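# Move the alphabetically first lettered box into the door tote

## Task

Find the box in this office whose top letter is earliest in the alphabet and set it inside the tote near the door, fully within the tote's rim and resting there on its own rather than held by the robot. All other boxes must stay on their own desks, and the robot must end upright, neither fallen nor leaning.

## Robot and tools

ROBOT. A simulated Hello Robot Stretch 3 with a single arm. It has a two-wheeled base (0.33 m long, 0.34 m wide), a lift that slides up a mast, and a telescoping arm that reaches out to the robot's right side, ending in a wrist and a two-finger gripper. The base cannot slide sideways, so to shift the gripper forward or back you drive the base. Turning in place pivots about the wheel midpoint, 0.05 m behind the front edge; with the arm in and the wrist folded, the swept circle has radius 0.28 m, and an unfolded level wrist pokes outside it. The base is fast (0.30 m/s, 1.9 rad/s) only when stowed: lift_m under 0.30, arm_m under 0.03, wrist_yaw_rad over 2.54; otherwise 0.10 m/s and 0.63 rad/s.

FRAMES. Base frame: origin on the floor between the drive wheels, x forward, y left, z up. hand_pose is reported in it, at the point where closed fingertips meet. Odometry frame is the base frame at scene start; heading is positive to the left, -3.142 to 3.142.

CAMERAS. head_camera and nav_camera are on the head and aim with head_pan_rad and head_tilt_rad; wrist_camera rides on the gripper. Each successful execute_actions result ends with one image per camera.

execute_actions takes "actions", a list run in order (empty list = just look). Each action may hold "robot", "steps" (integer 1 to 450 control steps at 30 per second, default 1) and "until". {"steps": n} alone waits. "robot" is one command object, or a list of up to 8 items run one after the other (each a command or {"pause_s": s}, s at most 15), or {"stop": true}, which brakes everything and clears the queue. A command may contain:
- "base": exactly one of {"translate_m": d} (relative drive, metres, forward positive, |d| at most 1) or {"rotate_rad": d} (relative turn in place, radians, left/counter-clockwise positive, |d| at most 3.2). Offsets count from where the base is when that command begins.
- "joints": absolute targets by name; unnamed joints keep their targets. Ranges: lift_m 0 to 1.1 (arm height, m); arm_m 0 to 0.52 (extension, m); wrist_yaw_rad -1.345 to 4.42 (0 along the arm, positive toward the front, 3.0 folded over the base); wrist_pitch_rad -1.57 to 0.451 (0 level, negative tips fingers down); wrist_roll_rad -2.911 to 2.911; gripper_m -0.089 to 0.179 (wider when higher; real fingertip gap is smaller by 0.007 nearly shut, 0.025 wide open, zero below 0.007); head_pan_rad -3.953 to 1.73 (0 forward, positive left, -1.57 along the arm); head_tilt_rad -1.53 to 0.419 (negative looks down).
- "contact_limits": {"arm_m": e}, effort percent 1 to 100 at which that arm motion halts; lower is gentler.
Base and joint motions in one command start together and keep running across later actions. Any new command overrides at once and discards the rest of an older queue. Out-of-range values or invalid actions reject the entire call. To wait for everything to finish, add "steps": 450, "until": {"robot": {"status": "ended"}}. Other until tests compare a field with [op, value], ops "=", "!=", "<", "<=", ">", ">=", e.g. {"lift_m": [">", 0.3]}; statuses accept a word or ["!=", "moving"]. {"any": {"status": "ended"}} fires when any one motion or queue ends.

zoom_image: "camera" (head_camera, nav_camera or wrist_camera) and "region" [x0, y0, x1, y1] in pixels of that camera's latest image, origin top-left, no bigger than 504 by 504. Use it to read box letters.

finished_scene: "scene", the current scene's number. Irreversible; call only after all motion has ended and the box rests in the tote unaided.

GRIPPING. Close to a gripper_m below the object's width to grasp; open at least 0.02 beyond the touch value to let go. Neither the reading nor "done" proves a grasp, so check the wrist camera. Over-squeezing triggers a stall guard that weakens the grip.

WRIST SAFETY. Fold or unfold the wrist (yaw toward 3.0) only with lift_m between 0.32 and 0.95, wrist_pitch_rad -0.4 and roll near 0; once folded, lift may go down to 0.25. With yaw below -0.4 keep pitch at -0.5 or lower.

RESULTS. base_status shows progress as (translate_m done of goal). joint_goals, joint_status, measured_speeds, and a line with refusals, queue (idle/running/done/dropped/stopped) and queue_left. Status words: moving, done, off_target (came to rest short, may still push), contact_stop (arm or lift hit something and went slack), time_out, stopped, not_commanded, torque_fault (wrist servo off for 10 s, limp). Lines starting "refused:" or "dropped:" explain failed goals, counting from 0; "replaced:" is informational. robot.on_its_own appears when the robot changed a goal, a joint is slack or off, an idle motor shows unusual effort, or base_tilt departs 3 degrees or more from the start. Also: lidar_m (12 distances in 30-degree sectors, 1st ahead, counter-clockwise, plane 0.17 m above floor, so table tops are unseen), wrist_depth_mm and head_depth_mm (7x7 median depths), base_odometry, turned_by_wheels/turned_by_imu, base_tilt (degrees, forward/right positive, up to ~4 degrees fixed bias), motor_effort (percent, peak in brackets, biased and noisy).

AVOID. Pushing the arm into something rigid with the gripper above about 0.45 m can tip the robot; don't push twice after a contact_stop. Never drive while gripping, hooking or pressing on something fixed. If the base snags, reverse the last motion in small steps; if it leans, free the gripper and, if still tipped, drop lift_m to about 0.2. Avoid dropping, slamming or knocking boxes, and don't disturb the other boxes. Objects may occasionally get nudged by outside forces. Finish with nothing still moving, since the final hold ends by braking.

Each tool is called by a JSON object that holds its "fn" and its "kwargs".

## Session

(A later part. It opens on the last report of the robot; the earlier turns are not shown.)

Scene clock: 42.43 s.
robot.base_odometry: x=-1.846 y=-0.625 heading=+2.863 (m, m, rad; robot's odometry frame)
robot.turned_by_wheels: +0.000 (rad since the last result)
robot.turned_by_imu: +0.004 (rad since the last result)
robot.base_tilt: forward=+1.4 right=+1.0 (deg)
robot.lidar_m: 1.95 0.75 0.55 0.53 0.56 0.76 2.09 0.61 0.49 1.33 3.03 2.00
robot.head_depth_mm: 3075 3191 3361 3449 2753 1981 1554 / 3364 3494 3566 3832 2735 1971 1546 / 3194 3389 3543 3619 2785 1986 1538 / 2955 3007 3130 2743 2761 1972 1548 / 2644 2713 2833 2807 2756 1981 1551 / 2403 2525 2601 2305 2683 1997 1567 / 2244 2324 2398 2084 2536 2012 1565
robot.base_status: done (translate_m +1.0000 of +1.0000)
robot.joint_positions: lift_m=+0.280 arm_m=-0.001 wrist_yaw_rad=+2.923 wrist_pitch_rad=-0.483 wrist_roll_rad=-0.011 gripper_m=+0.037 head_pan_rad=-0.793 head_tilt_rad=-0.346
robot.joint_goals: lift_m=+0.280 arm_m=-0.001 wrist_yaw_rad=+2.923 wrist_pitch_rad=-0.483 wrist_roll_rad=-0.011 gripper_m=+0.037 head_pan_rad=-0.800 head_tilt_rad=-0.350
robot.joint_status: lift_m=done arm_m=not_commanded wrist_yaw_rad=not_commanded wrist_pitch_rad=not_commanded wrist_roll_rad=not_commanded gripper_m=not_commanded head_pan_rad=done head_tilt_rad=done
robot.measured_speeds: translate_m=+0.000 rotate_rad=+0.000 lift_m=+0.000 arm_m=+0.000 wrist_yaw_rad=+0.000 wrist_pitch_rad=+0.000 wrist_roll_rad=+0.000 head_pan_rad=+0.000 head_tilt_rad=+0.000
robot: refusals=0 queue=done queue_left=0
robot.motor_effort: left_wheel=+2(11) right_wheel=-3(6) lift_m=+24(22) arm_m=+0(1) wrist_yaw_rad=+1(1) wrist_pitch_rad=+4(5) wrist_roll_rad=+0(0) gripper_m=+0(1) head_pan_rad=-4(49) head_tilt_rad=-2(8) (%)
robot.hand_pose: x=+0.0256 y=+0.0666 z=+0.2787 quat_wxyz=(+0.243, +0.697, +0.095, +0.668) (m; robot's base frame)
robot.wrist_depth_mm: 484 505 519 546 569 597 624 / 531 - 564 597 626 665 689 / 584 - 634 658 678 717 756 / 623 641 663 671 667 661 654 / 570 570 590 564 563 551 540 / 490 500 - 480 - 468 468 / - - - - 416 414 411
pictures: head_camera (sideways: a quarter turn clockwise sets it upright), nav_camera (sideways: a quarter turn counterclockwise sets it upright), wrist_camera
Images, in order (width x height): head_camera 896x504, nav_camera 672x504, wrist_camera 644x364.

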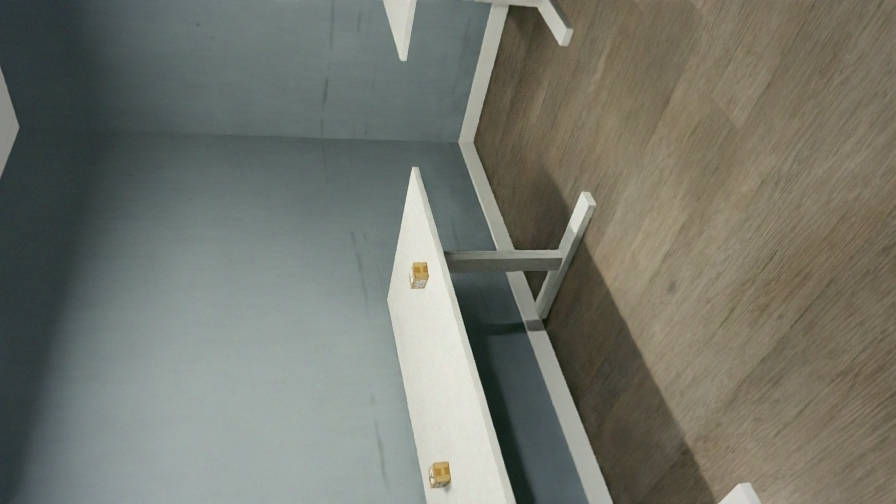

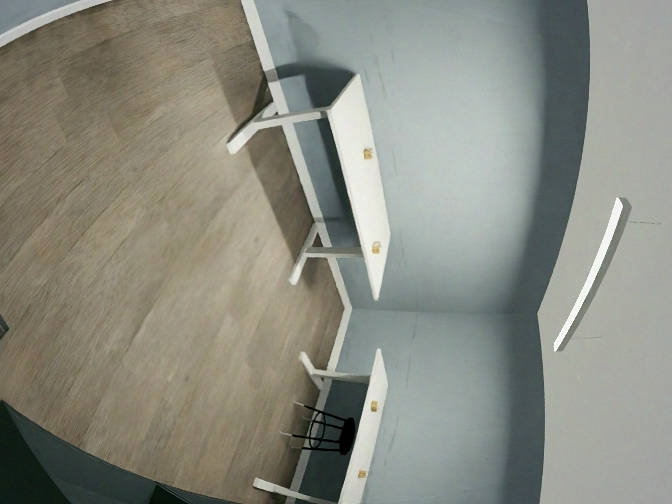

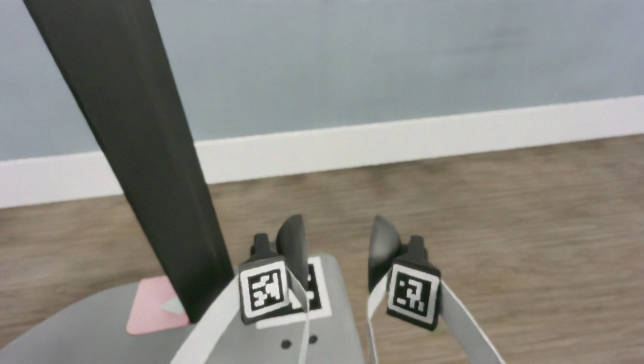

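Both remaining desks are visible: one along the far wall and one along the side wall, meeting at the far corner. The boxes are too far away to read, so I'll drive toward the middle of this part of the room.

{"fn": "execute_actions", "kwargs": {"actions": [{"robot": [{"base": {"rotate_rad": -0.958}, "joints": {"head_pan_rad": 0.7, "head_tilt_rad": -0.45}}, {"base": {"translate_m": 1.0}}, {"base": {"translate_m": 0.48}}], "steps": 450, "until": {"robot": {"status": "ended"}}}]}}

Scene clock: 53.77 s.
robot.base_odometry: x=-2.331 y=+0.773 heading=+1.905 (m, m, rad; robot's odometry frame)
robot.turned_by_wheels: -0.958 (rad since the last result)
robot.turned_by_imu: -0.948 (rad since the last result)
robot.base_tilt: forward=+1.4 right=+1.0 (deg)
robot.lidar_m: 1.92 1.22 1.49 1.19 1.76 1.74 1.87 1.32 1.10 1.52 1.45 1.46
robot.head_depth_mm: 1399 1496 1593 1690 1035 1701 1382 / 1364 1453 1547 1533 1036 1469 1418 / 1317 1405 1510 1524 995 1640 1409 / 1298 1379 1477 1539 1040 1599 1420 / 1258 1343 1418 1475 1050 889 1427 / 1232 1305 1395 1447 1049 853 1428 / 1214 1279 1356 1431 1053 853 1427
robot.base_status: done (translate_m +0.4800 of +0.4800)
robot.joint_positions: lift_m=+0.280 arm_m=-0.001 wrist_yaw_rad=+2.923 wrist_pitch_rad=-0.483 wrist_roll_rad=-0.011 gripper_m=+0.037 head_pan_rad=+0.693 head_tilt_rad=-0.445
robot.joint_goals: lift_m=+0.280 arm_m=-0.001 wrist_yaw_rad=+2.923 wrist_pitch_rad=-0.483 wrist_roll_rad=-0.011 gripper_m=+0.037 head_pan_rad=+0.700 head_tilt_rad=-0.450
robot.joint_status: lift_m=done arm_m=not_commanded wrist_yaw_rad=not_commanded wrist_pitch_rad=not_commanded wrist_roll_rad=not_commanded gripper_m=not_commanded head_pan_rad=done head_tilt_rad=done
robot.measured_speeds: translate_m=+0.000 rotate_rad=+0.000 lift_m=+0.000 arm_m=+0.000 wrist_yaw_rad=+0.000 wrist_pitch_rad=+0.000 wrist_roll_rad=+0.000 head_pan_rad=+0.000 head_tilt_rad=+0.000
robot: refusals=0 queue=done queue_left=0
robot.motor_effort: left_wheel=+2(11) right_wheel=-3(8) lift_m=+23(22) arm_m=+0(1) wrist_yaw_rad=+1(1) wrist_pitch_rad=+4(4) wrist_roll_rad=+0(0) gripper_m=+0(1) head_pan_rad=+4(50) head_tilt_rad=-1(11) (%)
robot.hand_pose: x=+0.0256 y=+0.0666 z=+0.2787 quat_wxyz=(+0.243, +0.697, +0.095, +0.668) (m; robot's base frame)
robot.wrist_depth_mm: - - - - - - - / - - - - - - - / 874 - 852 855 821 832 832 / 704 675 680 668 666 657 653 / 582 567 582 560 563 543 547 / 498 507 - 477 - 475 465 / - - - - 412 416 408
pictures: head_camera (sideways: a quarter turn clockwise sets it upright), nav_camera (sideways: a quarter turn counterclockwise sets it upright), wrist_camera
Images, in order (width x height): head_camera 896x504, nav_camera 672x504, wrist_camera 644x364.

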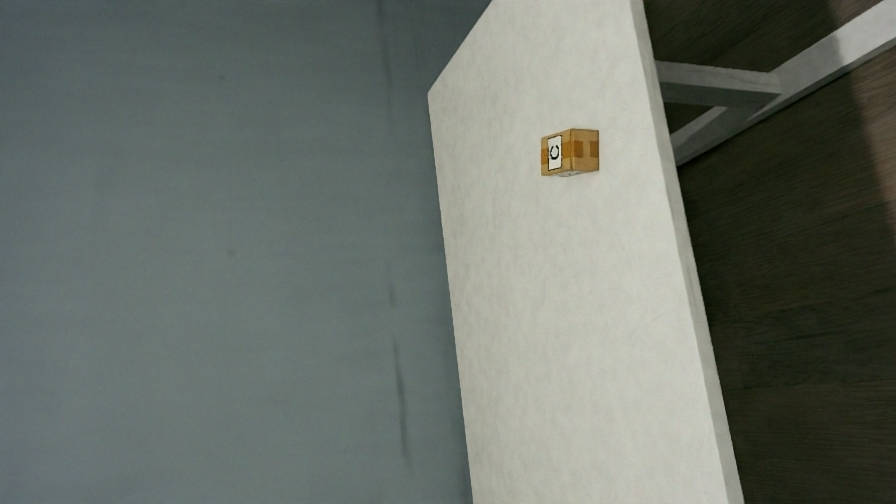

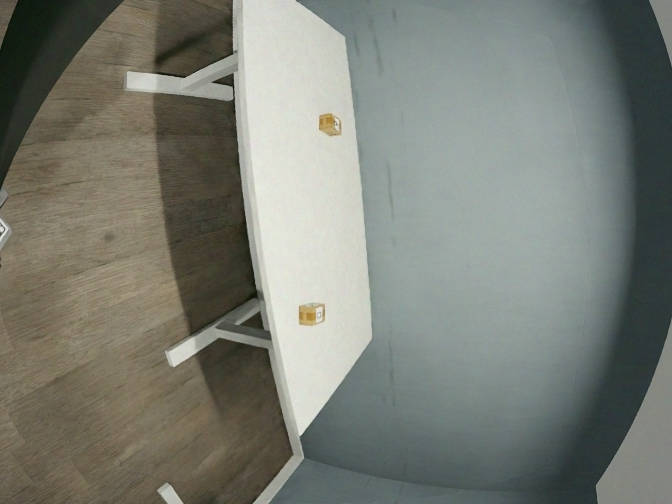

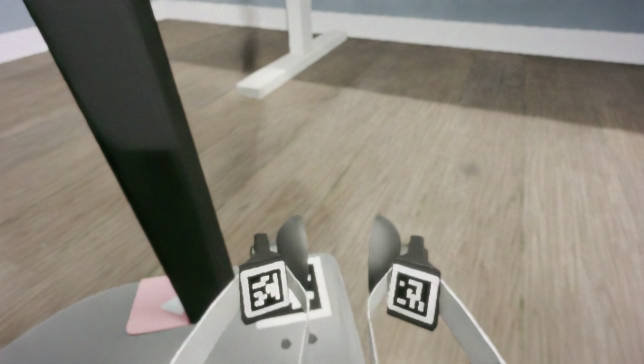

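I'll zoom in on this box to read its letter.

{"fn": "zoom_image", "kwargs": {"camera": "head_camera", "region": [520, 110, 620, 200]}}

Region (520, 110, 620, 200) of head_camera's 896x504 image, scaled by 5.040, with more detail than that image has; it fills the top 454 rows of this view, and the rest is white.

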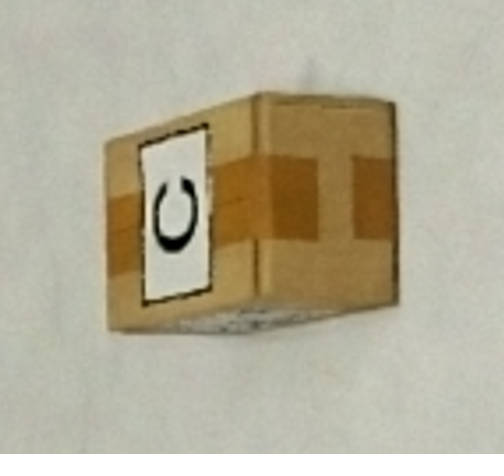

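This box reads "C": the tape runs along the letter's vertical axis, so the opening faces sideways. Next I'll pan left to the other box on this desk.

{"fn": "execute_actions", "kwargs": {"actions": [{"robot": {"joints": {"head_pan_rad": 1.3, "head_tilt_rad": -0.45}}, "steps": 120, "until": {"robot": {"status": "ended"}}}]}}

Scene clock: 55.33 s.
robot.base_odometry: x=-2.331 y=+0.773 heading=+1.905 (m, m, rad; robot's odometry frame)
robot.turned_by_wheels: +0.000 (rad since the last result)
robot.turned_by_imu: +0.000 (rad since the last result)
robot.base_tilt: forward=+1.3 right=+1.0 (deg)
robot.lidar_m: 1.92 1.21 1.49 1.18 1.75 1.74 1.87 1.32 1.10 1.52 1.45 1.45
robot.head_depth_mm: 1206 1282 1360 1424 1030 844 1410 / 1255 1326 1405 1464 1035 879 1414 / 1285 1356 1460 1529 1038 1579 1414 / 1337 1416 1522 1529 1041 1651 1434 / 1371 1467 1582 1539 1046 1472 1422 / 1432 1527 1650 1757 1051 1767 1413 / 1491 1582 1708 1879 1103 1776 1422
robot.base_status: done (translate_m +0.4800 of +0.4800)
robot.joint_positions: lift_m=+0.280 arm_m=-0.001 wrist_yaw_rad=+2.923 wrist_pitch_rad=-0.483 wrist_roll_rad=-0.011 gripper_m=+0.037 head_pan_rad=+1.293 head_tilt_rad=-0.445
robot.joint_goals: lift_m=+0.280 arm_m=-0.001 wrist_yaw_rad=+2.923 wrist_pitch_rad=-0.483 wrist_roll_rad=-0.011 gripper_m=+0.037 head_pan_rad=+1.300 head_tilt_rad=-0.450
robot.joint_status: lift_m=done arm_m=not_commanded wrist_yaw_rad=not_commanded wrist_pitch_rad=not_commanded wrist_roll_rad=not_commanded gripper_m=not_commanded head_pan_rad=done head_tilt_rad=done
robot.measured_speeds: translate_m=+0.000 rotate_rad=+0.000 lift_m=+0.000 arm_m=+0.000 wrist_yaw_rad=+0.000 wrist_pitch_rad=+0.000 wrist_roll_rad=+0.000 head_pan_rad=+0.000 head_tilt_rad=+0.000
robot: refusals=0 queue=done queue_left=0
robot.motor_effort: left_wheel=+3(3) right_wheel=-3(3) lift_m=+23(22) arm_m=+0(0) wrist_yaw_rad=+1(1) wrist_pitch_rad=+4(4) wrist_roll_rad=+0(0) gripper_m=-1(1) head_pan_rad=+4(43) head_tilt_rad=-2(2) (%)
robot.hand_pose: x=+0.0256 y=+0.0666 z=+0.2787 quat_wxyz=(+0.243, +0.697, +0.095, +0.668) (m; robot's base frame)
robot.wrist_depth_mm: - - - - - - - / - - - - - - - / 873 - 860 843 849 821 802 / 695 670 689 678 674 659 657 / 580 582 573 564 572 543 544 / 486 500 - 476 - 469 469 / - - - - 415 411 409
pictures: head_camera (sideways: a quarter turn clockwise sets it upright), nav_camera (sideways: a quarter turn counterclockwise sets it upright), wrist_camera
Images, in order (width x height): head_camera 896x504, nav_camera 672x504, wrist_camera 644x364.

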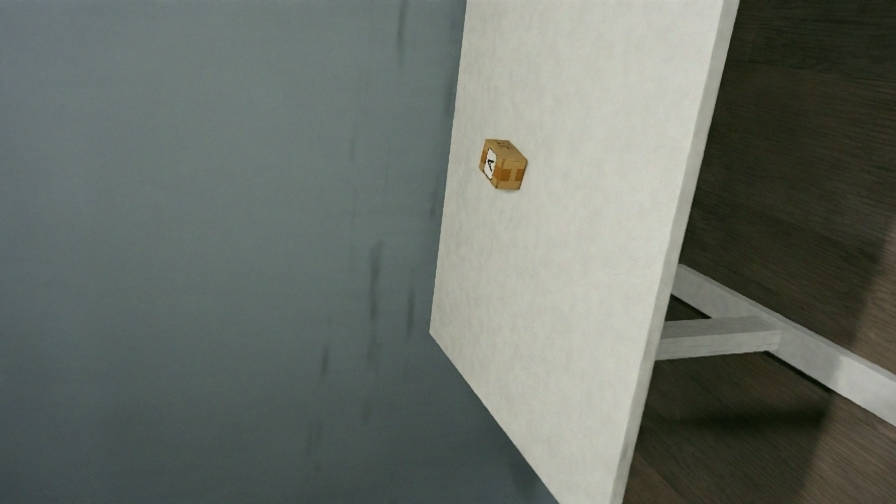

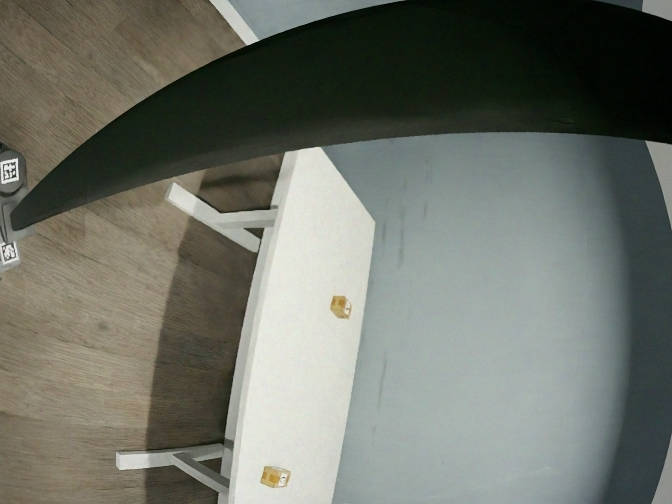

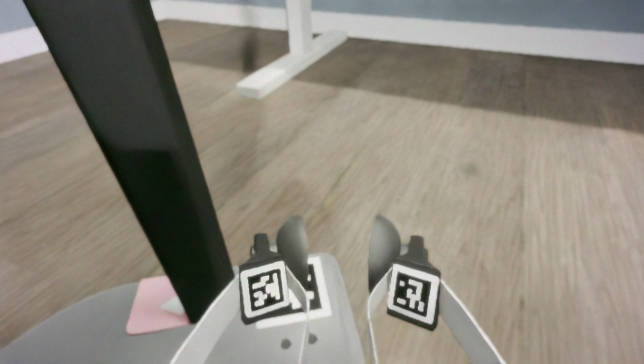

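{"fn": "zoom_image", "kwargs": {"camera": "head_camera", "region": [460, 120, 550, 205]}}

Region (460, 120, 550, 205) of head_camera's 896x504 image, scaled by 5.600, with more detail than that image has.

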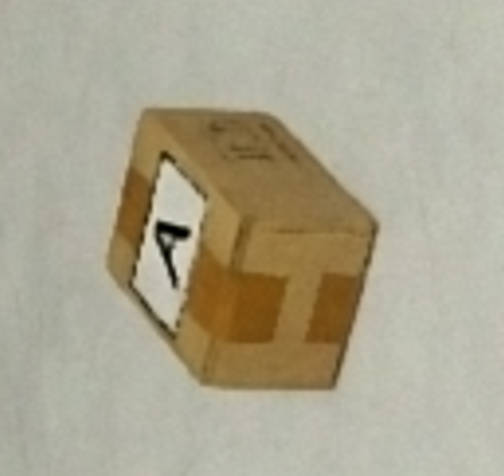

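This letter shows two legs joined by a crossbar, so it looks like an "A", which would make it the target. It sits well back on the desk. I'll raise the lift while driving straight toward the desk, then check the letter from closer up.

{"fn": "execute_actions", "kwargs": {"actions": [{"robot": [{"base": {"rotate_rad": 0.956}}, {"base": {"translate_m": 0.547}, "joints": {"lift_m": 0.93, "wrist_pitch_rad": -0.4, "head_pan_rad": 0.36, "head_tilt_rad": -0.75}}], "steps": 450, "until": {"robot": {"status": "ended"}}}]}}

Scene clock: 68.93 s.
robot.base_odometry: x=-2.857 y=+0.925 heading=+2.861 (m, m, rad; robot's odometry frame)
robot.turned_by_wheels: +0.956 (rad since the last result)
robot.turned_by_imu: +0.957 (rad since the last result)
robot.base_tilt: forward=+1.3 right=+1.0 (deg)
robot.lidar_m: 0.94 0.79 0.74 1.73 1.80 1.80 1.64 1.96 1.88 1.59 0.80 0.97
robot.head_depth_mm: 754 837 931 889 722 605 522 / 779 867 972 900 718 605 523 / 808 905 1019 897 721 608 524 / 840 943 1050 894 724 608 526 / 877 976 1086 897 725 609 525 / 908 1028 1129 895 728 611 526 / 950 1077 1185 904 729 611 527
robot.base_status: done (translate_m +0.5470 of +0.5470)
robot.joint_positions: lift_m=+0.930 arm_m=-0.001 wrist_yaw_rad=+2.923 wrist_pitch_rad=-0.418 wrist_roll_rad=-0.011 gripper_m=+0.037 head_pan_rad=+0.367 head_tilt_rad=-0.741
robot.joint_goals: lift_m=+0.930 arm_m=-0.001 wrist_yaw_rad=+2.923 wrist_pitch_rad=-0.400 wrist_roll_rad=-0.011 gripper_m=+0.037 head_pan_rad=+0.360 head_tilt_rad=-0.750
robot.joint_status: lift_m=done arm_m=not_commanded wrist_yaw_rad=not_commanded wrist_pitch_rad=done wrist_roll_rad=not_commanded gripper_m=not_commanded head_pan_rad=done head_tilt_rad=done
robot.measured_speeds: translate_m=+0.000 rotate_rad=+0.000 lift_m=+0.000 arm_m=+0.000 wrist_yaw_rad=+0.000 wrist_pitch_rad=+0.000 wrist_roll_rad=+0.000 head_pan_rad=+0.000 head_tilt_rad=+0.000
robot: refusals=0 queue=done queue_left=0
robot.motor_effort: left_wheel=-3(10) right_wheel=+3(10) lift_m=+34(36) arm_m=-1(1) wrist_yaw_rad=+1(1) wrist_pitch_rad=+6(8) wrist_roll_rad=+0(0) gripper_m=-1(0) head_pan_rad=-4(46) head_tilt_rad=-3(21) (%)
robot.hand_pose: x=+0.0275 y=+0.0749 z=+0.9423 quat_wxyz=(+0.222, +0.700, +0.072, +0.675) (m; robot's base frame)
robot.wrist_depth_mm: - - - - - - 972 / - - - - - - 996 / - - - - 795 787 775 / - - - - 620 600 599 / - - - - 519 494 491 / - - - - - 420 413 / - - - - - 359 358
pictures: head_camera (sideways: a quarter turn clockwise sets it upright), nav_camera (sideways: a quarter turn counterclockwise sets it upright), wrist_camera
Images, in order (width x height): head_camera 896x504, nav_camera 672x504, wrist_camera 644x364.

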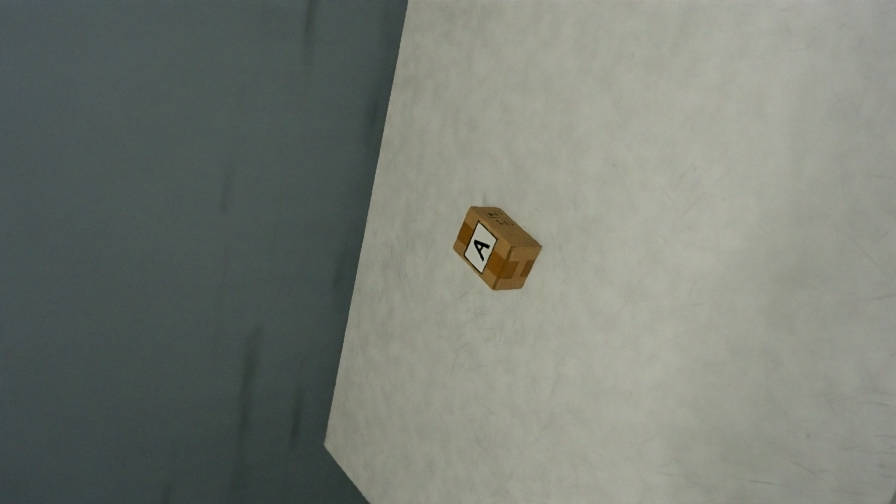

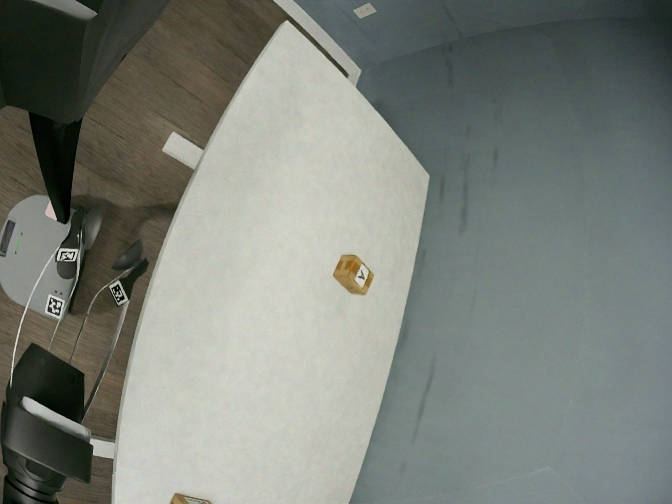

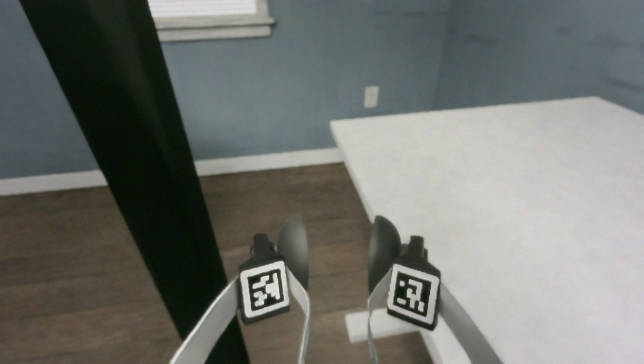

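I'll start by checking the current state of the scene.

{"fn": "execute_actions", "kwargs": {"actions": []}}

Scene clock: 69.60 s.
robot.base_odometry: x=-2.857 y=+0.925 heading=+2.861 (m, m, rad; robot's odometry frame)
robot.turned_by_wheels: +0.000 (rad since the last result)
robot.turned_by_imu: +0.000 (rad since the last result)
robot.base_tilt: forward=+1.4 right=+1.1 (deg)
robot.lidar_m: 0.94 0.79 0.74 1.73 1.80 1.80 1.64 1.96 1.96 1.59 0.80 0.97
robot.head_depth_mm: 755 837 934 890 721 607 523 / 779 868 969 893 724 608 523 / 810 901 1019 891 722 609 525 / 840 939 1046 900 725 610 526 / 874 982 1079 897 729 609 526 / 906 1028 1128 902 727 611 527 / 945 1071 1190 900 727 612 528
robot.base_status: done (translate_m +0.5470 of +0.5470)
robot.joint_positions: lift_m=+0.930 arm_m=-0.001 wrist_yaw_rad=+2.923 wrist_pitch_rad=-0.418 wrist_roll_rad=-0.011 gripper_m=+0.037 head_pan_rad=+0.367 head_tilt_rad=-0.741
robot.joint_goals: lift_m=+0.930 arm_m=-0.001 wrist_yaw_rad=+2.923 wrist_pitch_rad=-0.400 wrist_roll_rad=-0.011 gripper_m=+0.037 head_pan_rad=+0.360 head_tilt_rad=-0.750
robot.joint_status: lift_m=done arm_m=not_commanded wrist_yaw_rad=not_commanded wrist_pitch_rad=done wrist_roll_rad=not_commanded gripper_m=not_commanded head_pan_rad=done head_tilt_rad=done
robot.measured_speeds: translate_m=+0.000 rotate_rad=+0.000 lift_m=+0.000 arm_m=+0.000 wrist_yaw_rad=+0.000 wrist_pitch_rad=+0.000 wrist_roll_rad=+0.000 head_pan_rad=+0.000 head_tilt_rad=+0.000
robot: refusals=0 queue=done queue_left=0
robot.motor_effort: left_wheel=-3(3) right_wheel=+3(3) lift_m=+35(34) arm_m=-1(0) wrist_yaw_rad=+1(1) wrist_pitch_rad=+6(6) wrist_roll_rad=+0(0) gripper_m=+0(1) head_pan_rad=-4(4) head_tilt_rad=-2(4) (%)
robot.hand_pose: x=+0.0275 y=+0.0749 z=+0.9423 quat_wxyz=(+0.222, +0.700, +0.072, +0.675) (m; robot's base frame)
robot.wrist_depth_mm: - - - - - - 954 / - - - - - - 954 / - - - - 785 793 791 / - - - - 613 613 604 / - - - - 516 494 497 / - - - - - 416 417 / - - - - - 358 359
pictures: head_camera (sideways: a quarter turn clockwise sets it upright), nav_camera (sideways: a quarter turn counterclockwise sets it upright), wrist_camera
Images, in order (width x height): head_camera 896x504, nav_camera 672x504, wrist_camera 644x364.

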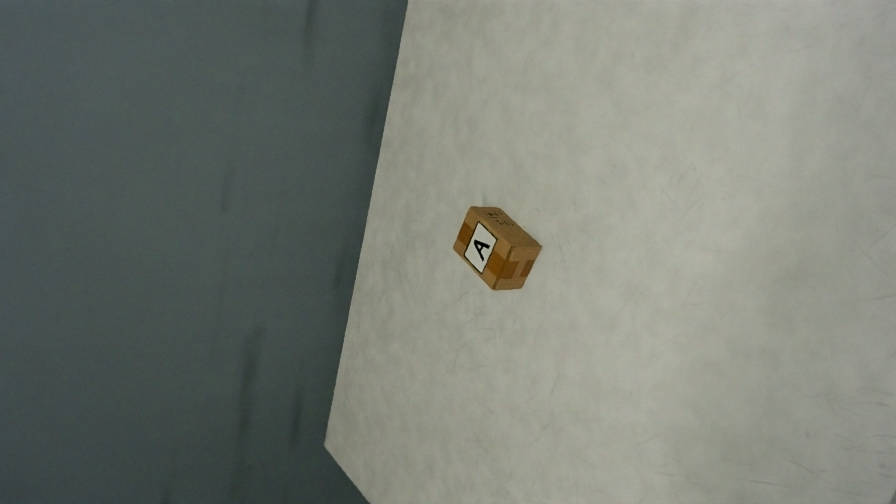

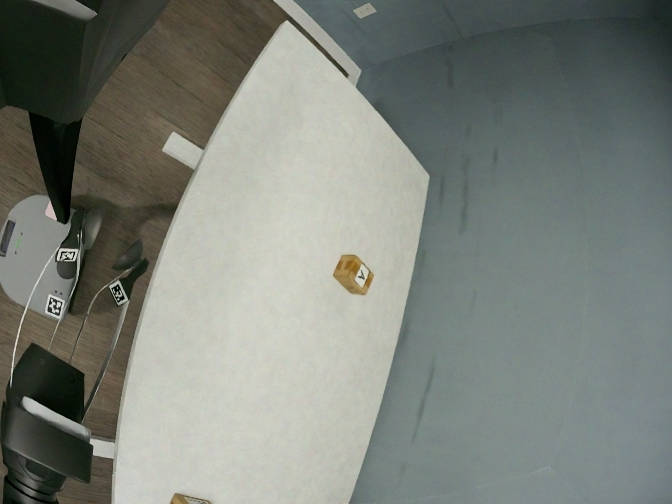

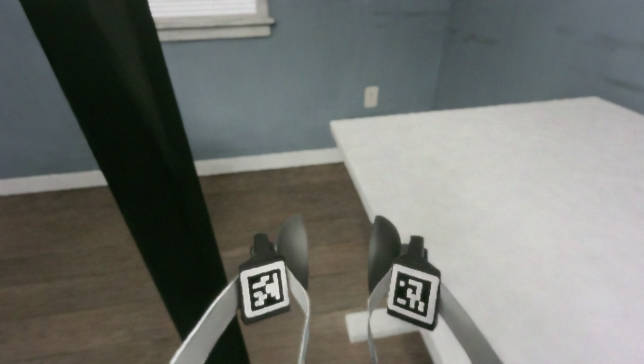

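Box "A" is in view. Next I'll turn so the desk is on my right, unfolding the wrist as I go, then line the hand up with the box.

{"fn": "execute_actions", "kwargs": {"actions": [{"robot": [{"base": {"rotate_rad": 1.571}, "joints": {"wrist_yaw_rad": 0.0, "head_pan_rad": -1.45, "head_tilt_rad": -0.95, "gripper_m": 0.11}}, {"base": {"translate_m": 0.23}, "joints": {"wrist_pitch_rad": -1.57, "arm_m": 0.38}}], "steps": 450, "until": {"robot": {"status": "ended"}}}]}}

Scene clock: 78.10 s.
robot.base_odometry: x=-2.921 y=+0.704 heading=-1.852 (m, m, rad; robot's odometry frame)
robot.turned_by_wheels: +1.571 (rad since the last result)
robot.turned_by_imu: +1.570 (rad since the last result)
robot.base_tilt: forward=+1.3 right=+1.1 (deg)
robot.lidar_m: 1.50 1.56 1.71 1.67 2.09 1.79 1.82 1.00 0.98 0.95 0.59 1.37
robot.head_depth_mm: - 946 851 717 619 544 512 / - - 839 722 620 545 510 / 827 947 834 712 622 548 1069 / 845 964 859 722 624 547 1078 / 856 975 861 721 624 549 1083 / 866 983 859 723 623 549 1090 / 881 1001 866 721 628 550 1094
robot.base_status: done (translate_m +0.2300 of +0.2300)
robot.joint_positions: lift_m=+0.930 arm_m=+0.380 wrist_yaw_rad=+0.000 wrist_pitch_rad=-1.557 wrist_roll_rad=-0.011 gripper_m=+0.110 head_pan_rad=-1.443 head_tilt_rad=-0.939
robot.joint_goals: lift_m=+0.930 arm_m=+0.380 wrist_yaw_rad=+0.000 wrist_pitch_rad=-1.570 wrist_roll_rad=-0.011 gripper_m=+0.110 head_pan_rad=-1.450 head_tilt_rad=-0.950
robot.joint_status: lift_m=done arm_m=done wrist_yaw_rad=done wrist_pitch_rad=done wrist_roll_rad=not_commanded gripper_m=done head_pan_rad=done head_tilt_rad=done
robot.measured_speeds: translate_m=+0.000 rotate_rad=+0.000 lift_m=+0.000 arm_m=+0.000 wrist_yaw_rad=+0.000 wrist_pitch_rad=+0.000 wrist_roll_rad=+0.000 head_pan_rad=+0.000 head_tilt_rad=+0.000
robot: refusals=0 queue=done queue_left=0
robot.motor_effort: left_wheel=-3(8) right_wheel=+3(6) lift_m=+35(35) arm_m=+5(2) wrist_yaw_rad=+0(4) wrist_pitch_rad=-1(5) wrist_roll_rad=+0(0) gripper_m=+0(88) head_pan_rad=-4(48) head_tilt_rad=-5(18) (%)
robot.hand_pose: x=-0.0216 y=-0.5038 z=+0.8119 quat_wxyz=(+0.506, +0.499, -0.500, -0.494) (m; robot's base frame)
robot.wrist_depth_mm: 245 241 237 188 231 228 227 / 249 248 244 192 239 235 231 / 258 254 250 198 243 241 238 / 264 262 259 254 251 248 243 / 272 269 266 262 257 253 250 / 280 277 270 270 267 259 258 / 290 285 280 274 271 271 264
pictures: head_camera (sideways: a quarter turn clockwise sets it upright), nav_camera (sideways: a quarter turn counterclockwise sets it upright), wrist_camera
Images, in order (width x height): head_camera 896x504, nav_camera 672x504, wrist_camera 644x364.

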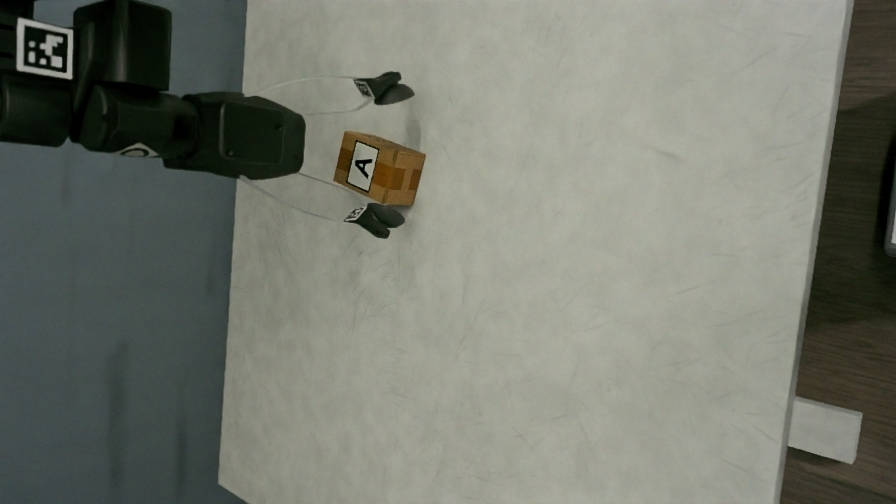

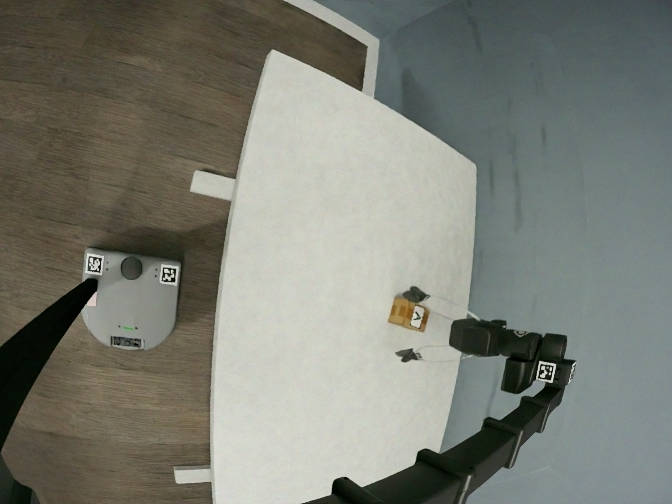

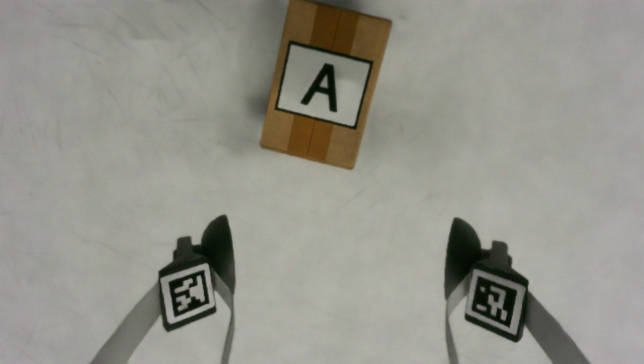

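The wrist camera shows the box about 8 cm farther out than the hand and turned roughly 12°. I'll extend the arm, roll the wrist to match, and nudge the base.

{"fn": "execute_actions", "kwargs": {"actions": [{"robot": {"base": {"translate_m": 0.01}, "joints": {"arm_m": 0.455, "wrist_roll_rad": 0.2}}, "steps": 200, "until": {"robot": {"status": "ended"}}}]}}

Scene clock: 81.73 s.
robot.base_odometry: x=-2.924 y=+0.694 heading=-1.852 (m, m, rad; robot's odometry frame)
robot.turned_by_wheels: +0.000 (rad since the last result)
robot.turned_by_imu: +0.001 (rad since the last result)
robot.base_tilt: forward=+1.3 right=+1.1 (deg)
robot.lidar_m: 1.49 1.56 1.71 1.67 2.09 1.88 1.83 1.01 0.97 0.94 0.59 1.38
robot.head_depth_mm: 791 931 854 719 619 546 510 / - 948 880 720 620 548 511 / 828 963 854 714 622 548 1065 / 839 961 856 722 622 548 1080 / 857 967 858 724 625 549 1084 / 865 985 863 724 625 551 1089 / 880 1003 865 727 627 551 1090
robot.base_status: done (translate_m +0.0100 of +0.0100)
robot.joint_positions: lift_m=+0.930 arm_m=+0.455 wrist_yaw_rad=+0.000 wrist_pitch_rad=-1.558 wrist_roll_rad=+0.195 gripper_m=+0.110 head_pan_rad=-1.443 head_tilt_rad=-0.939
robot.joint_goals: lift_m=+0.930 arm_m=+0.455 wrist_yaw_rad=+0.000 wrist_pitch_rad=-1.570 wrist_roll_rad=+0.200 gripper_m=+0.110 head_pan_rad=-1.450 head_tilt_rad=-0.950
robot.joint_status: lift_m=done arm_m=done wrist_yaw_rad=done wrist_pitch_rad=done wrist_roll_rad=done gripper_m=done head_pan_rad=done head_tilt_rad=done
robot.measured_speeds: translate_m=+0.000 rotate_rad=+0.000 lift_m=+0.000 arm_m=+0.000 wrist_yaw_rad=+0.000 wrist_pitch_rad=+0.000 wrist_roll_rad=+0.000 head_pan_rad=+0.000 head_tilt_rad=+0.000
robot: refusals=0 queue=done queue_left=0
robot.motor_effort: left_wheel=-2(5) right_wheel=+3(7) lift_m=+34(35) arm_m=+5(4) wrist_yaw_rad=-1(0) wrist_pitch_rad=-1(2) wrist_roll_rad=+2(3) gripper_m=+0(0) head_pan_rad=-4(4) head_tilt_rad=-4(5) (%)
robot.hand_pose: x=-0.0217 y=-0.5787 z=+0.8119 quat_wxyz=(+0.452, +0.446, -0.549, -0.543) (m; robot's base frame)
robot.wrist_depth_mm: 242 240 237 234 233 228 227 / 250 246 243 242 239 236 231 / 257 253 250 246 243 241 238 / 265 262 256 203 250 249 244 / 272 267 263 208 256 254 251 / 278 275 271 268 266 258 257 / 290 285 281 277 273 270 262
pictures: head_camera (sideways: a quarter turn clockwise sets it upright), nav_camera (sideways: a quarter turn counterclockwise sets it upright), wrist_camera
Images, in order (width x height): head_camera 896x504, nav_camera 672x504, wrist_camera 644x364.

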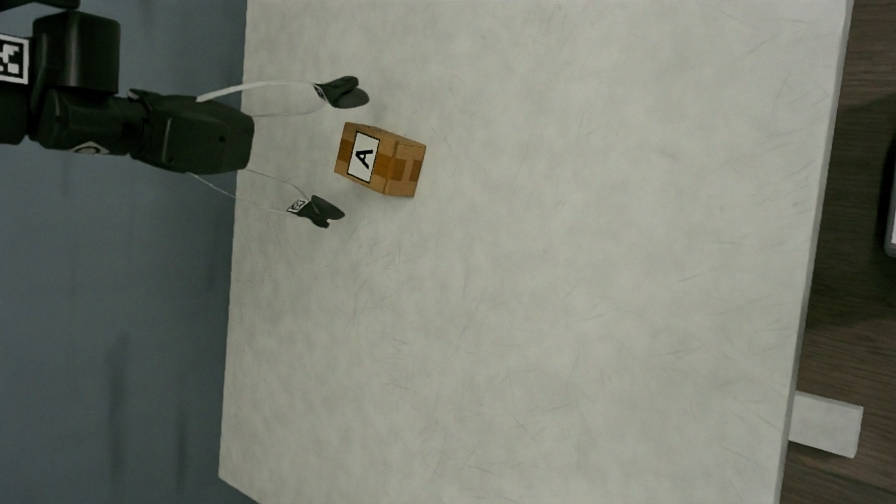

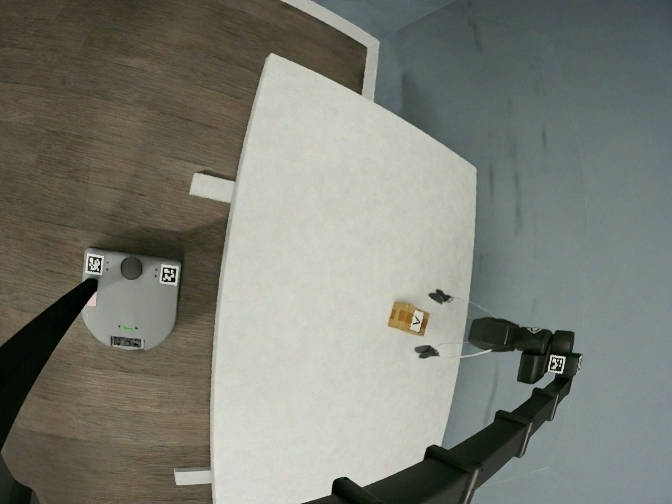

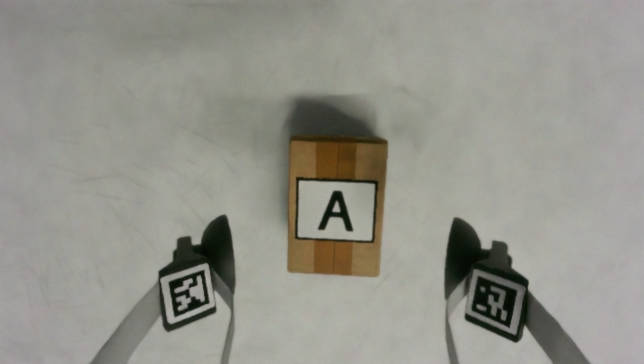

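The box is now centred between the fingers and squared up with them. I'll lower the hand, grip, and lift it a little to confirm the hold.

{"fn": "execute_actions", "kwargs": {"actions": [{"robot": [{"joints": {"lift_m": 0.872, "arm_m": 0.463}}, {"joints": {"gripper_m": 0.03}}, {"joints": {"lift_m": 0.93}}], "steps": 300, "until": {"robot": {"status": "ended"}}}]}}

Scene clock: 88.03 s.
robot.base_odometry: x=-2.924 y=+0.694 heading=-1.852 (m, m, rad; robot's odometry frame)
robot.turned_by_wheels: +0.000 (rad since the last result)
robot.turned_by_imu: +0.001 (rad since the last result)
robot.base_tilt: forward=+1.4 right=+1.1 (deg)
robot.lidar_m: 1.49 1.56 1.71 1.68 2.09 1.89 1.84 1.01 0.97 0.94 0.59 1.37
robot.head_depth_mm: 817 926 851 718 620 545 510 / - 938 830 719 621 546 511 / 827 957 794 719 622 546 1070 / 842 965 859 720 625 548 1072 / 855 965 862 723 624 550 1089 / 868 988 862 723 626 549 1087 / 880 997 863 724 627 552 1088
robot.base_status: done (translate_m +0.0100 of +0.0100)
robot.joint_positions: lift_m=+0.930 arm_m=+0.463 wrist_yaw_rad=+0.000 wrist_pitch_rad=-1.558 wrist_roll_rad=+0.195 gripper_m=+0.031 head_pan_rad=-1.443 head_tilt_rad=-0.939
robot.joint_goals: lift_m=+0.930 arm_m=+0.463 wrist_yaw_rad=+0.000 wrist_pitch_rad=-1.570 wrist_roll_rad=+0.200 gripper_m=+0.030 head_pan_rad=-1.450 head_tilt_rad=-0.950
robot.joint_status: lift_m=done arm_m=done wrist_yaw_rad=done wrist_pitch_rad=done wrist_roll_rad=done gripper_m=done head_pan_rad=done head_tilt_rad=done
robot.measured_speeds: translate_m=+0.000 rotate_rad=+0.000 lift_m=+0.000 arm_m=+0.000 wrist_yaw_rad=+0.000 wrist_pitch_rad=+0.000 wrist_roll_rad=+0.000 head_pan_rad=+0.000 head_tilt_rad=+0.000
robot: refusals=0 queue=done queue_left=0
robot.motor_effort: left_wheel=-2(2) right_wheel=+2(3) lift_m=+35(33) arm_m=+5(3) wrist_yaw_rad=+0(0) wrist_pitch_rad=-1(1) wrist_roll_rad=+1(1) gripper_m=-16(95) head_pan_rad=-4(4) head_tilt_rad=-5(4) (%)
robot.hand_pose: x=-0.0217 y=-0.5867 z=+0.8119 quat_wxyz=(+0.452, +0.446, -0.549, -0.543) (m; robot's base frame)
robot.wrist_depth_mm: 243 240 237 235 230 230 227 / 251 248 243 240 237 235 232 / 258 254 250 247 244 241 238 / 265 261 256 142 248 247 242 / 272 270 265 144 145 254 250 / 281 276 - 148 147 260 257 / 287 285 283 153 272 268 263
pictures: head_camera (sideways: a quarter turn clockwise sets it upright), nav_camera (sideways: a quarter turn counterclockwise sets it upright), wrist_camera
Images, in order (width x height): head_camera 896x504, nav_camera 672x504, wrist_camera 644x364.

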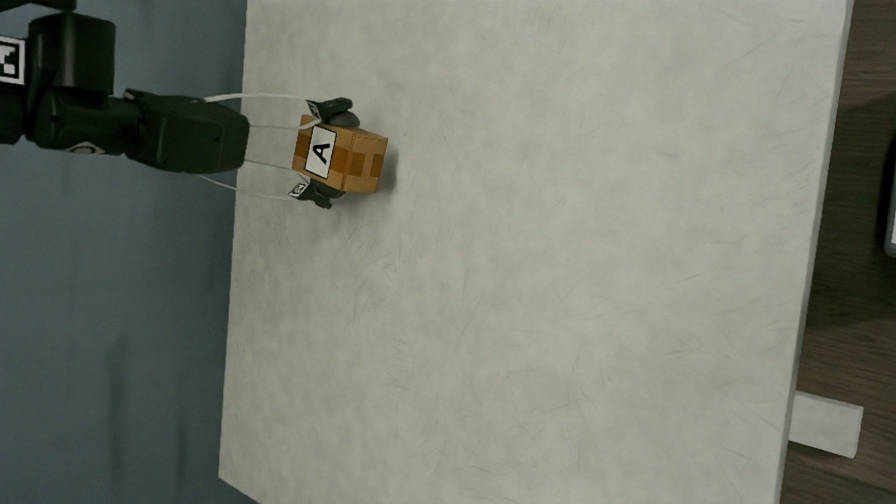

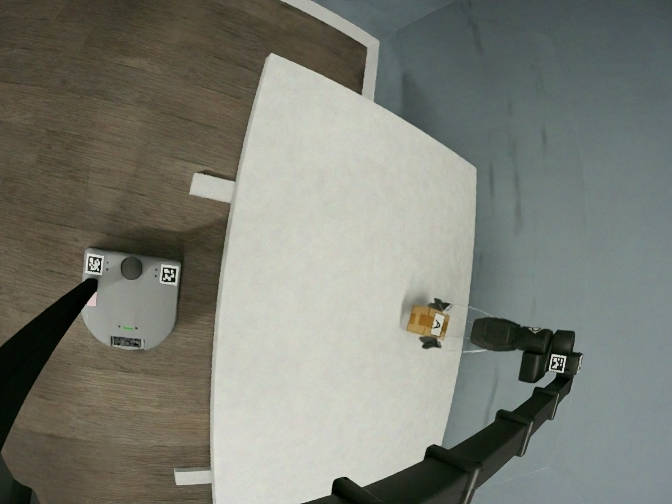

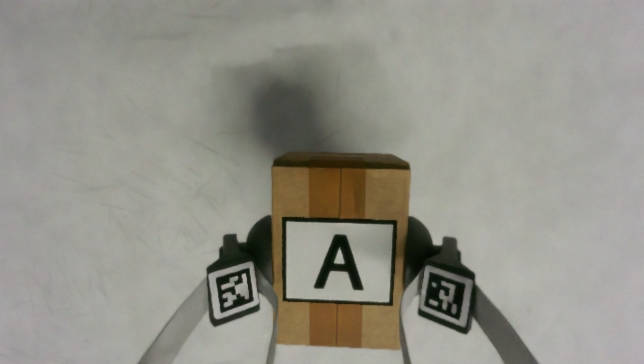

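The box is held, with a steady gripper effort, and it rises with the hand. I'll retract and fold the arm while turning away from the desk, then lower the lift once I'm clear and head for the passage.

{"fn": "execute_actions", "kwargs": {"actions": [{"robot": {"base": {"rotate_rad": 1.036}, "joints": {"arm_m": 0.0, "wrist_pitch_rad": -0.4, "wrist_yaw_rad": 2.62, "wrist_roll_rad": 0.0, "head_pan_rad": 0.0, "head_tilt_rad": -0.6}}, "steps": 200, "until": {"robot": {"base_status": ["!=", "moving"]}}}, {"robot": {"base": {"translate_m": 1.0}}, "steps": 300, "until": {"robot": {"translate_m": [">", 0.25], "arm_m": ["<", 0.02], "wrist_yaw_rad": [">", 2.55]}}}, {"robot": {"joints": {"lift_m": 0.28}}, "steps": 300, "until": {"robot": {"translate_m": [">", 0.628]}}}, {"robot": {"base": {"translate_m": 1.0}}, "steps": 300, "until": {"robot": {"status": "ended"}}}]}}

Scene clock: 105.10 s.
robot.base_odometry: x=-1.806 y=-0.493 heading=-0.816 (m, m, rad; robot's odometry frame)
robot.turned_by_wheels: +1.036 (rad since the last result)
robot.turned_by_imu: +1.043 (rad since the last result)
robot.base_tilt: forward=+1.4 right=+1.1 (deg)
robot.lidar_m: 1.01 2.40 0.37 0.33 1.16 2.64 2.46 1.98 0.96 0.72 0.70 0.73
robot.head_depth_mm: 796 844 902 960 1036 1135 1199 / 892 951 1029 1111 1211 1335 1268 / 1014 1107 1206 1314 1465 1470 1273 / 1152 1256 1395 1567 1721 1504 1265 / 1377 1539 1767 2062 1898 1521 1277 / 1716 2036 2370 2453 1875 1526 1280 / 1992 2146 2305 2439 1903 1524 1279
robot.base_status: done (translate_m +1.0000 of +1.0000)
robot.joint_positions: lift_m=+0.280 arm_m=+0.000 wrist_yaw_rad=+2.619 wrist_pitch_rad=-0.427 wrist_roll_rad=+0.004 gripper_m=+0.031 head_pan_rad=-0.007 head_tilt_rad=-0.605
robot.joint_goals: lift_m=+0.280 arm_m=+0.000 wrist_yaw_rad=+2.620 wrist_pitch_rad=-0.400 wrist_roll_rad=+0.000 gripper_m=+0.030 head_pan_rad=+0.000 head_tilt_rad=-0.600
robot.joint_status: lift_m=done arm_m=done wrist_yaw_rad=done wrist_pitch_rad=done wrist_roll_rad=done gripper_m=done head_pan_rad=done head_tilt_rad=done
robot.measured_speeds: translate_m=+0.000 rotate_rad=+0.000 lift_m=+0.000 arm_m=+0.000 wrist_yaw_rad=+0.000 wrist_pitch_rad=+0.000 wrist_roll_rad=+0.000 head_pan_rad=+0.000 head_tilt_rad=+0.000
robot: refusals=0 queue=done queue_left=0
robot.motor_effort: left_wheel=-3(8) right_wheel=+3(11) lift_m=+23(42) arm_m=-4(3) wrist_yaw_rad=+2(7) wrist_pitch_rad=+9(8) wrist_roll_rad=-2(2) gripper_m=-16(16) head_pan_rad=+3(49) head_tilt_rad=+2(21) (%)
robot.hand_pose: x=+0.0903 y=+0.0480 z=+0.2909 quat_wxyz=(+0.324, +0.707, -0.034, +0.628) (m; robot's base frame)
robot.wrist_depth_mm: 945 335 398 549 - - - / - - 416 592 - - - / 876 789 443 645 957 939 893 / 741 628 470 141 658 699 711 / 628 593 515 144 145 578 569 / - 519 - 149 147 496 493 / - - - 153 406 426 426
pictures: head_camera (sideways: a quarter turn clockwise sets it upright), nav_camera (sideways: a quarter turn counterclockwise sets it upright), wrist_camera
Images, in order (width x height): head_camera 896x504, nav_camera 672x504, wrist_camera 644x364.

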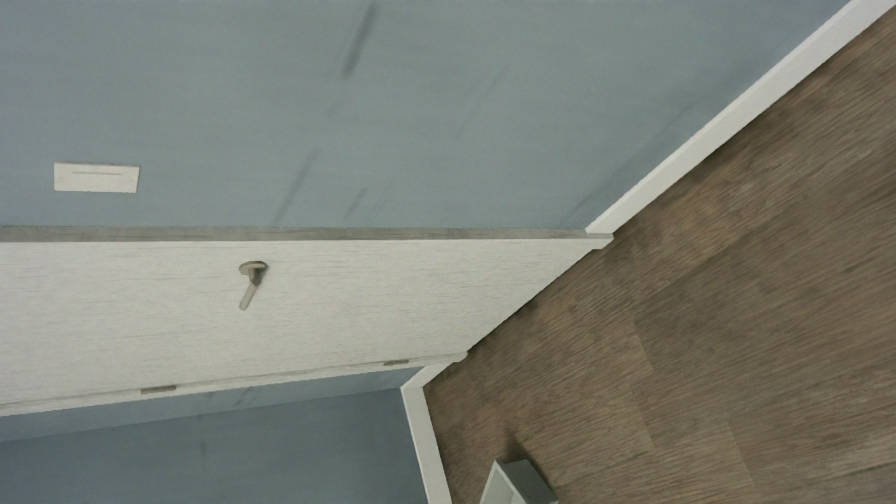

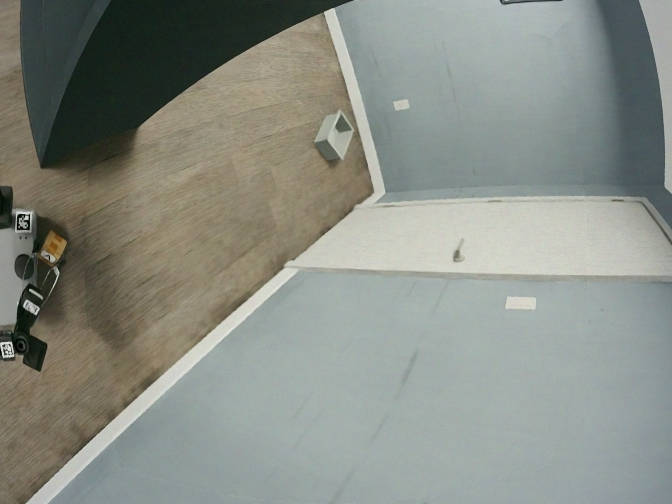

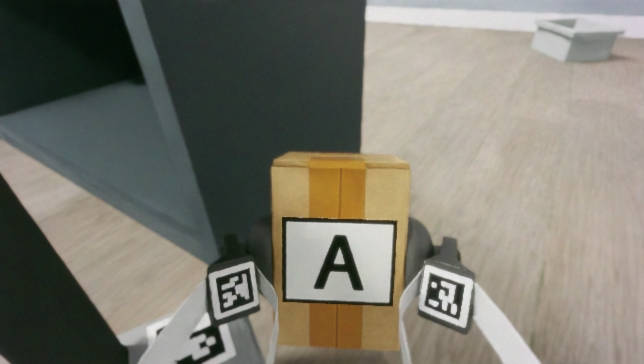

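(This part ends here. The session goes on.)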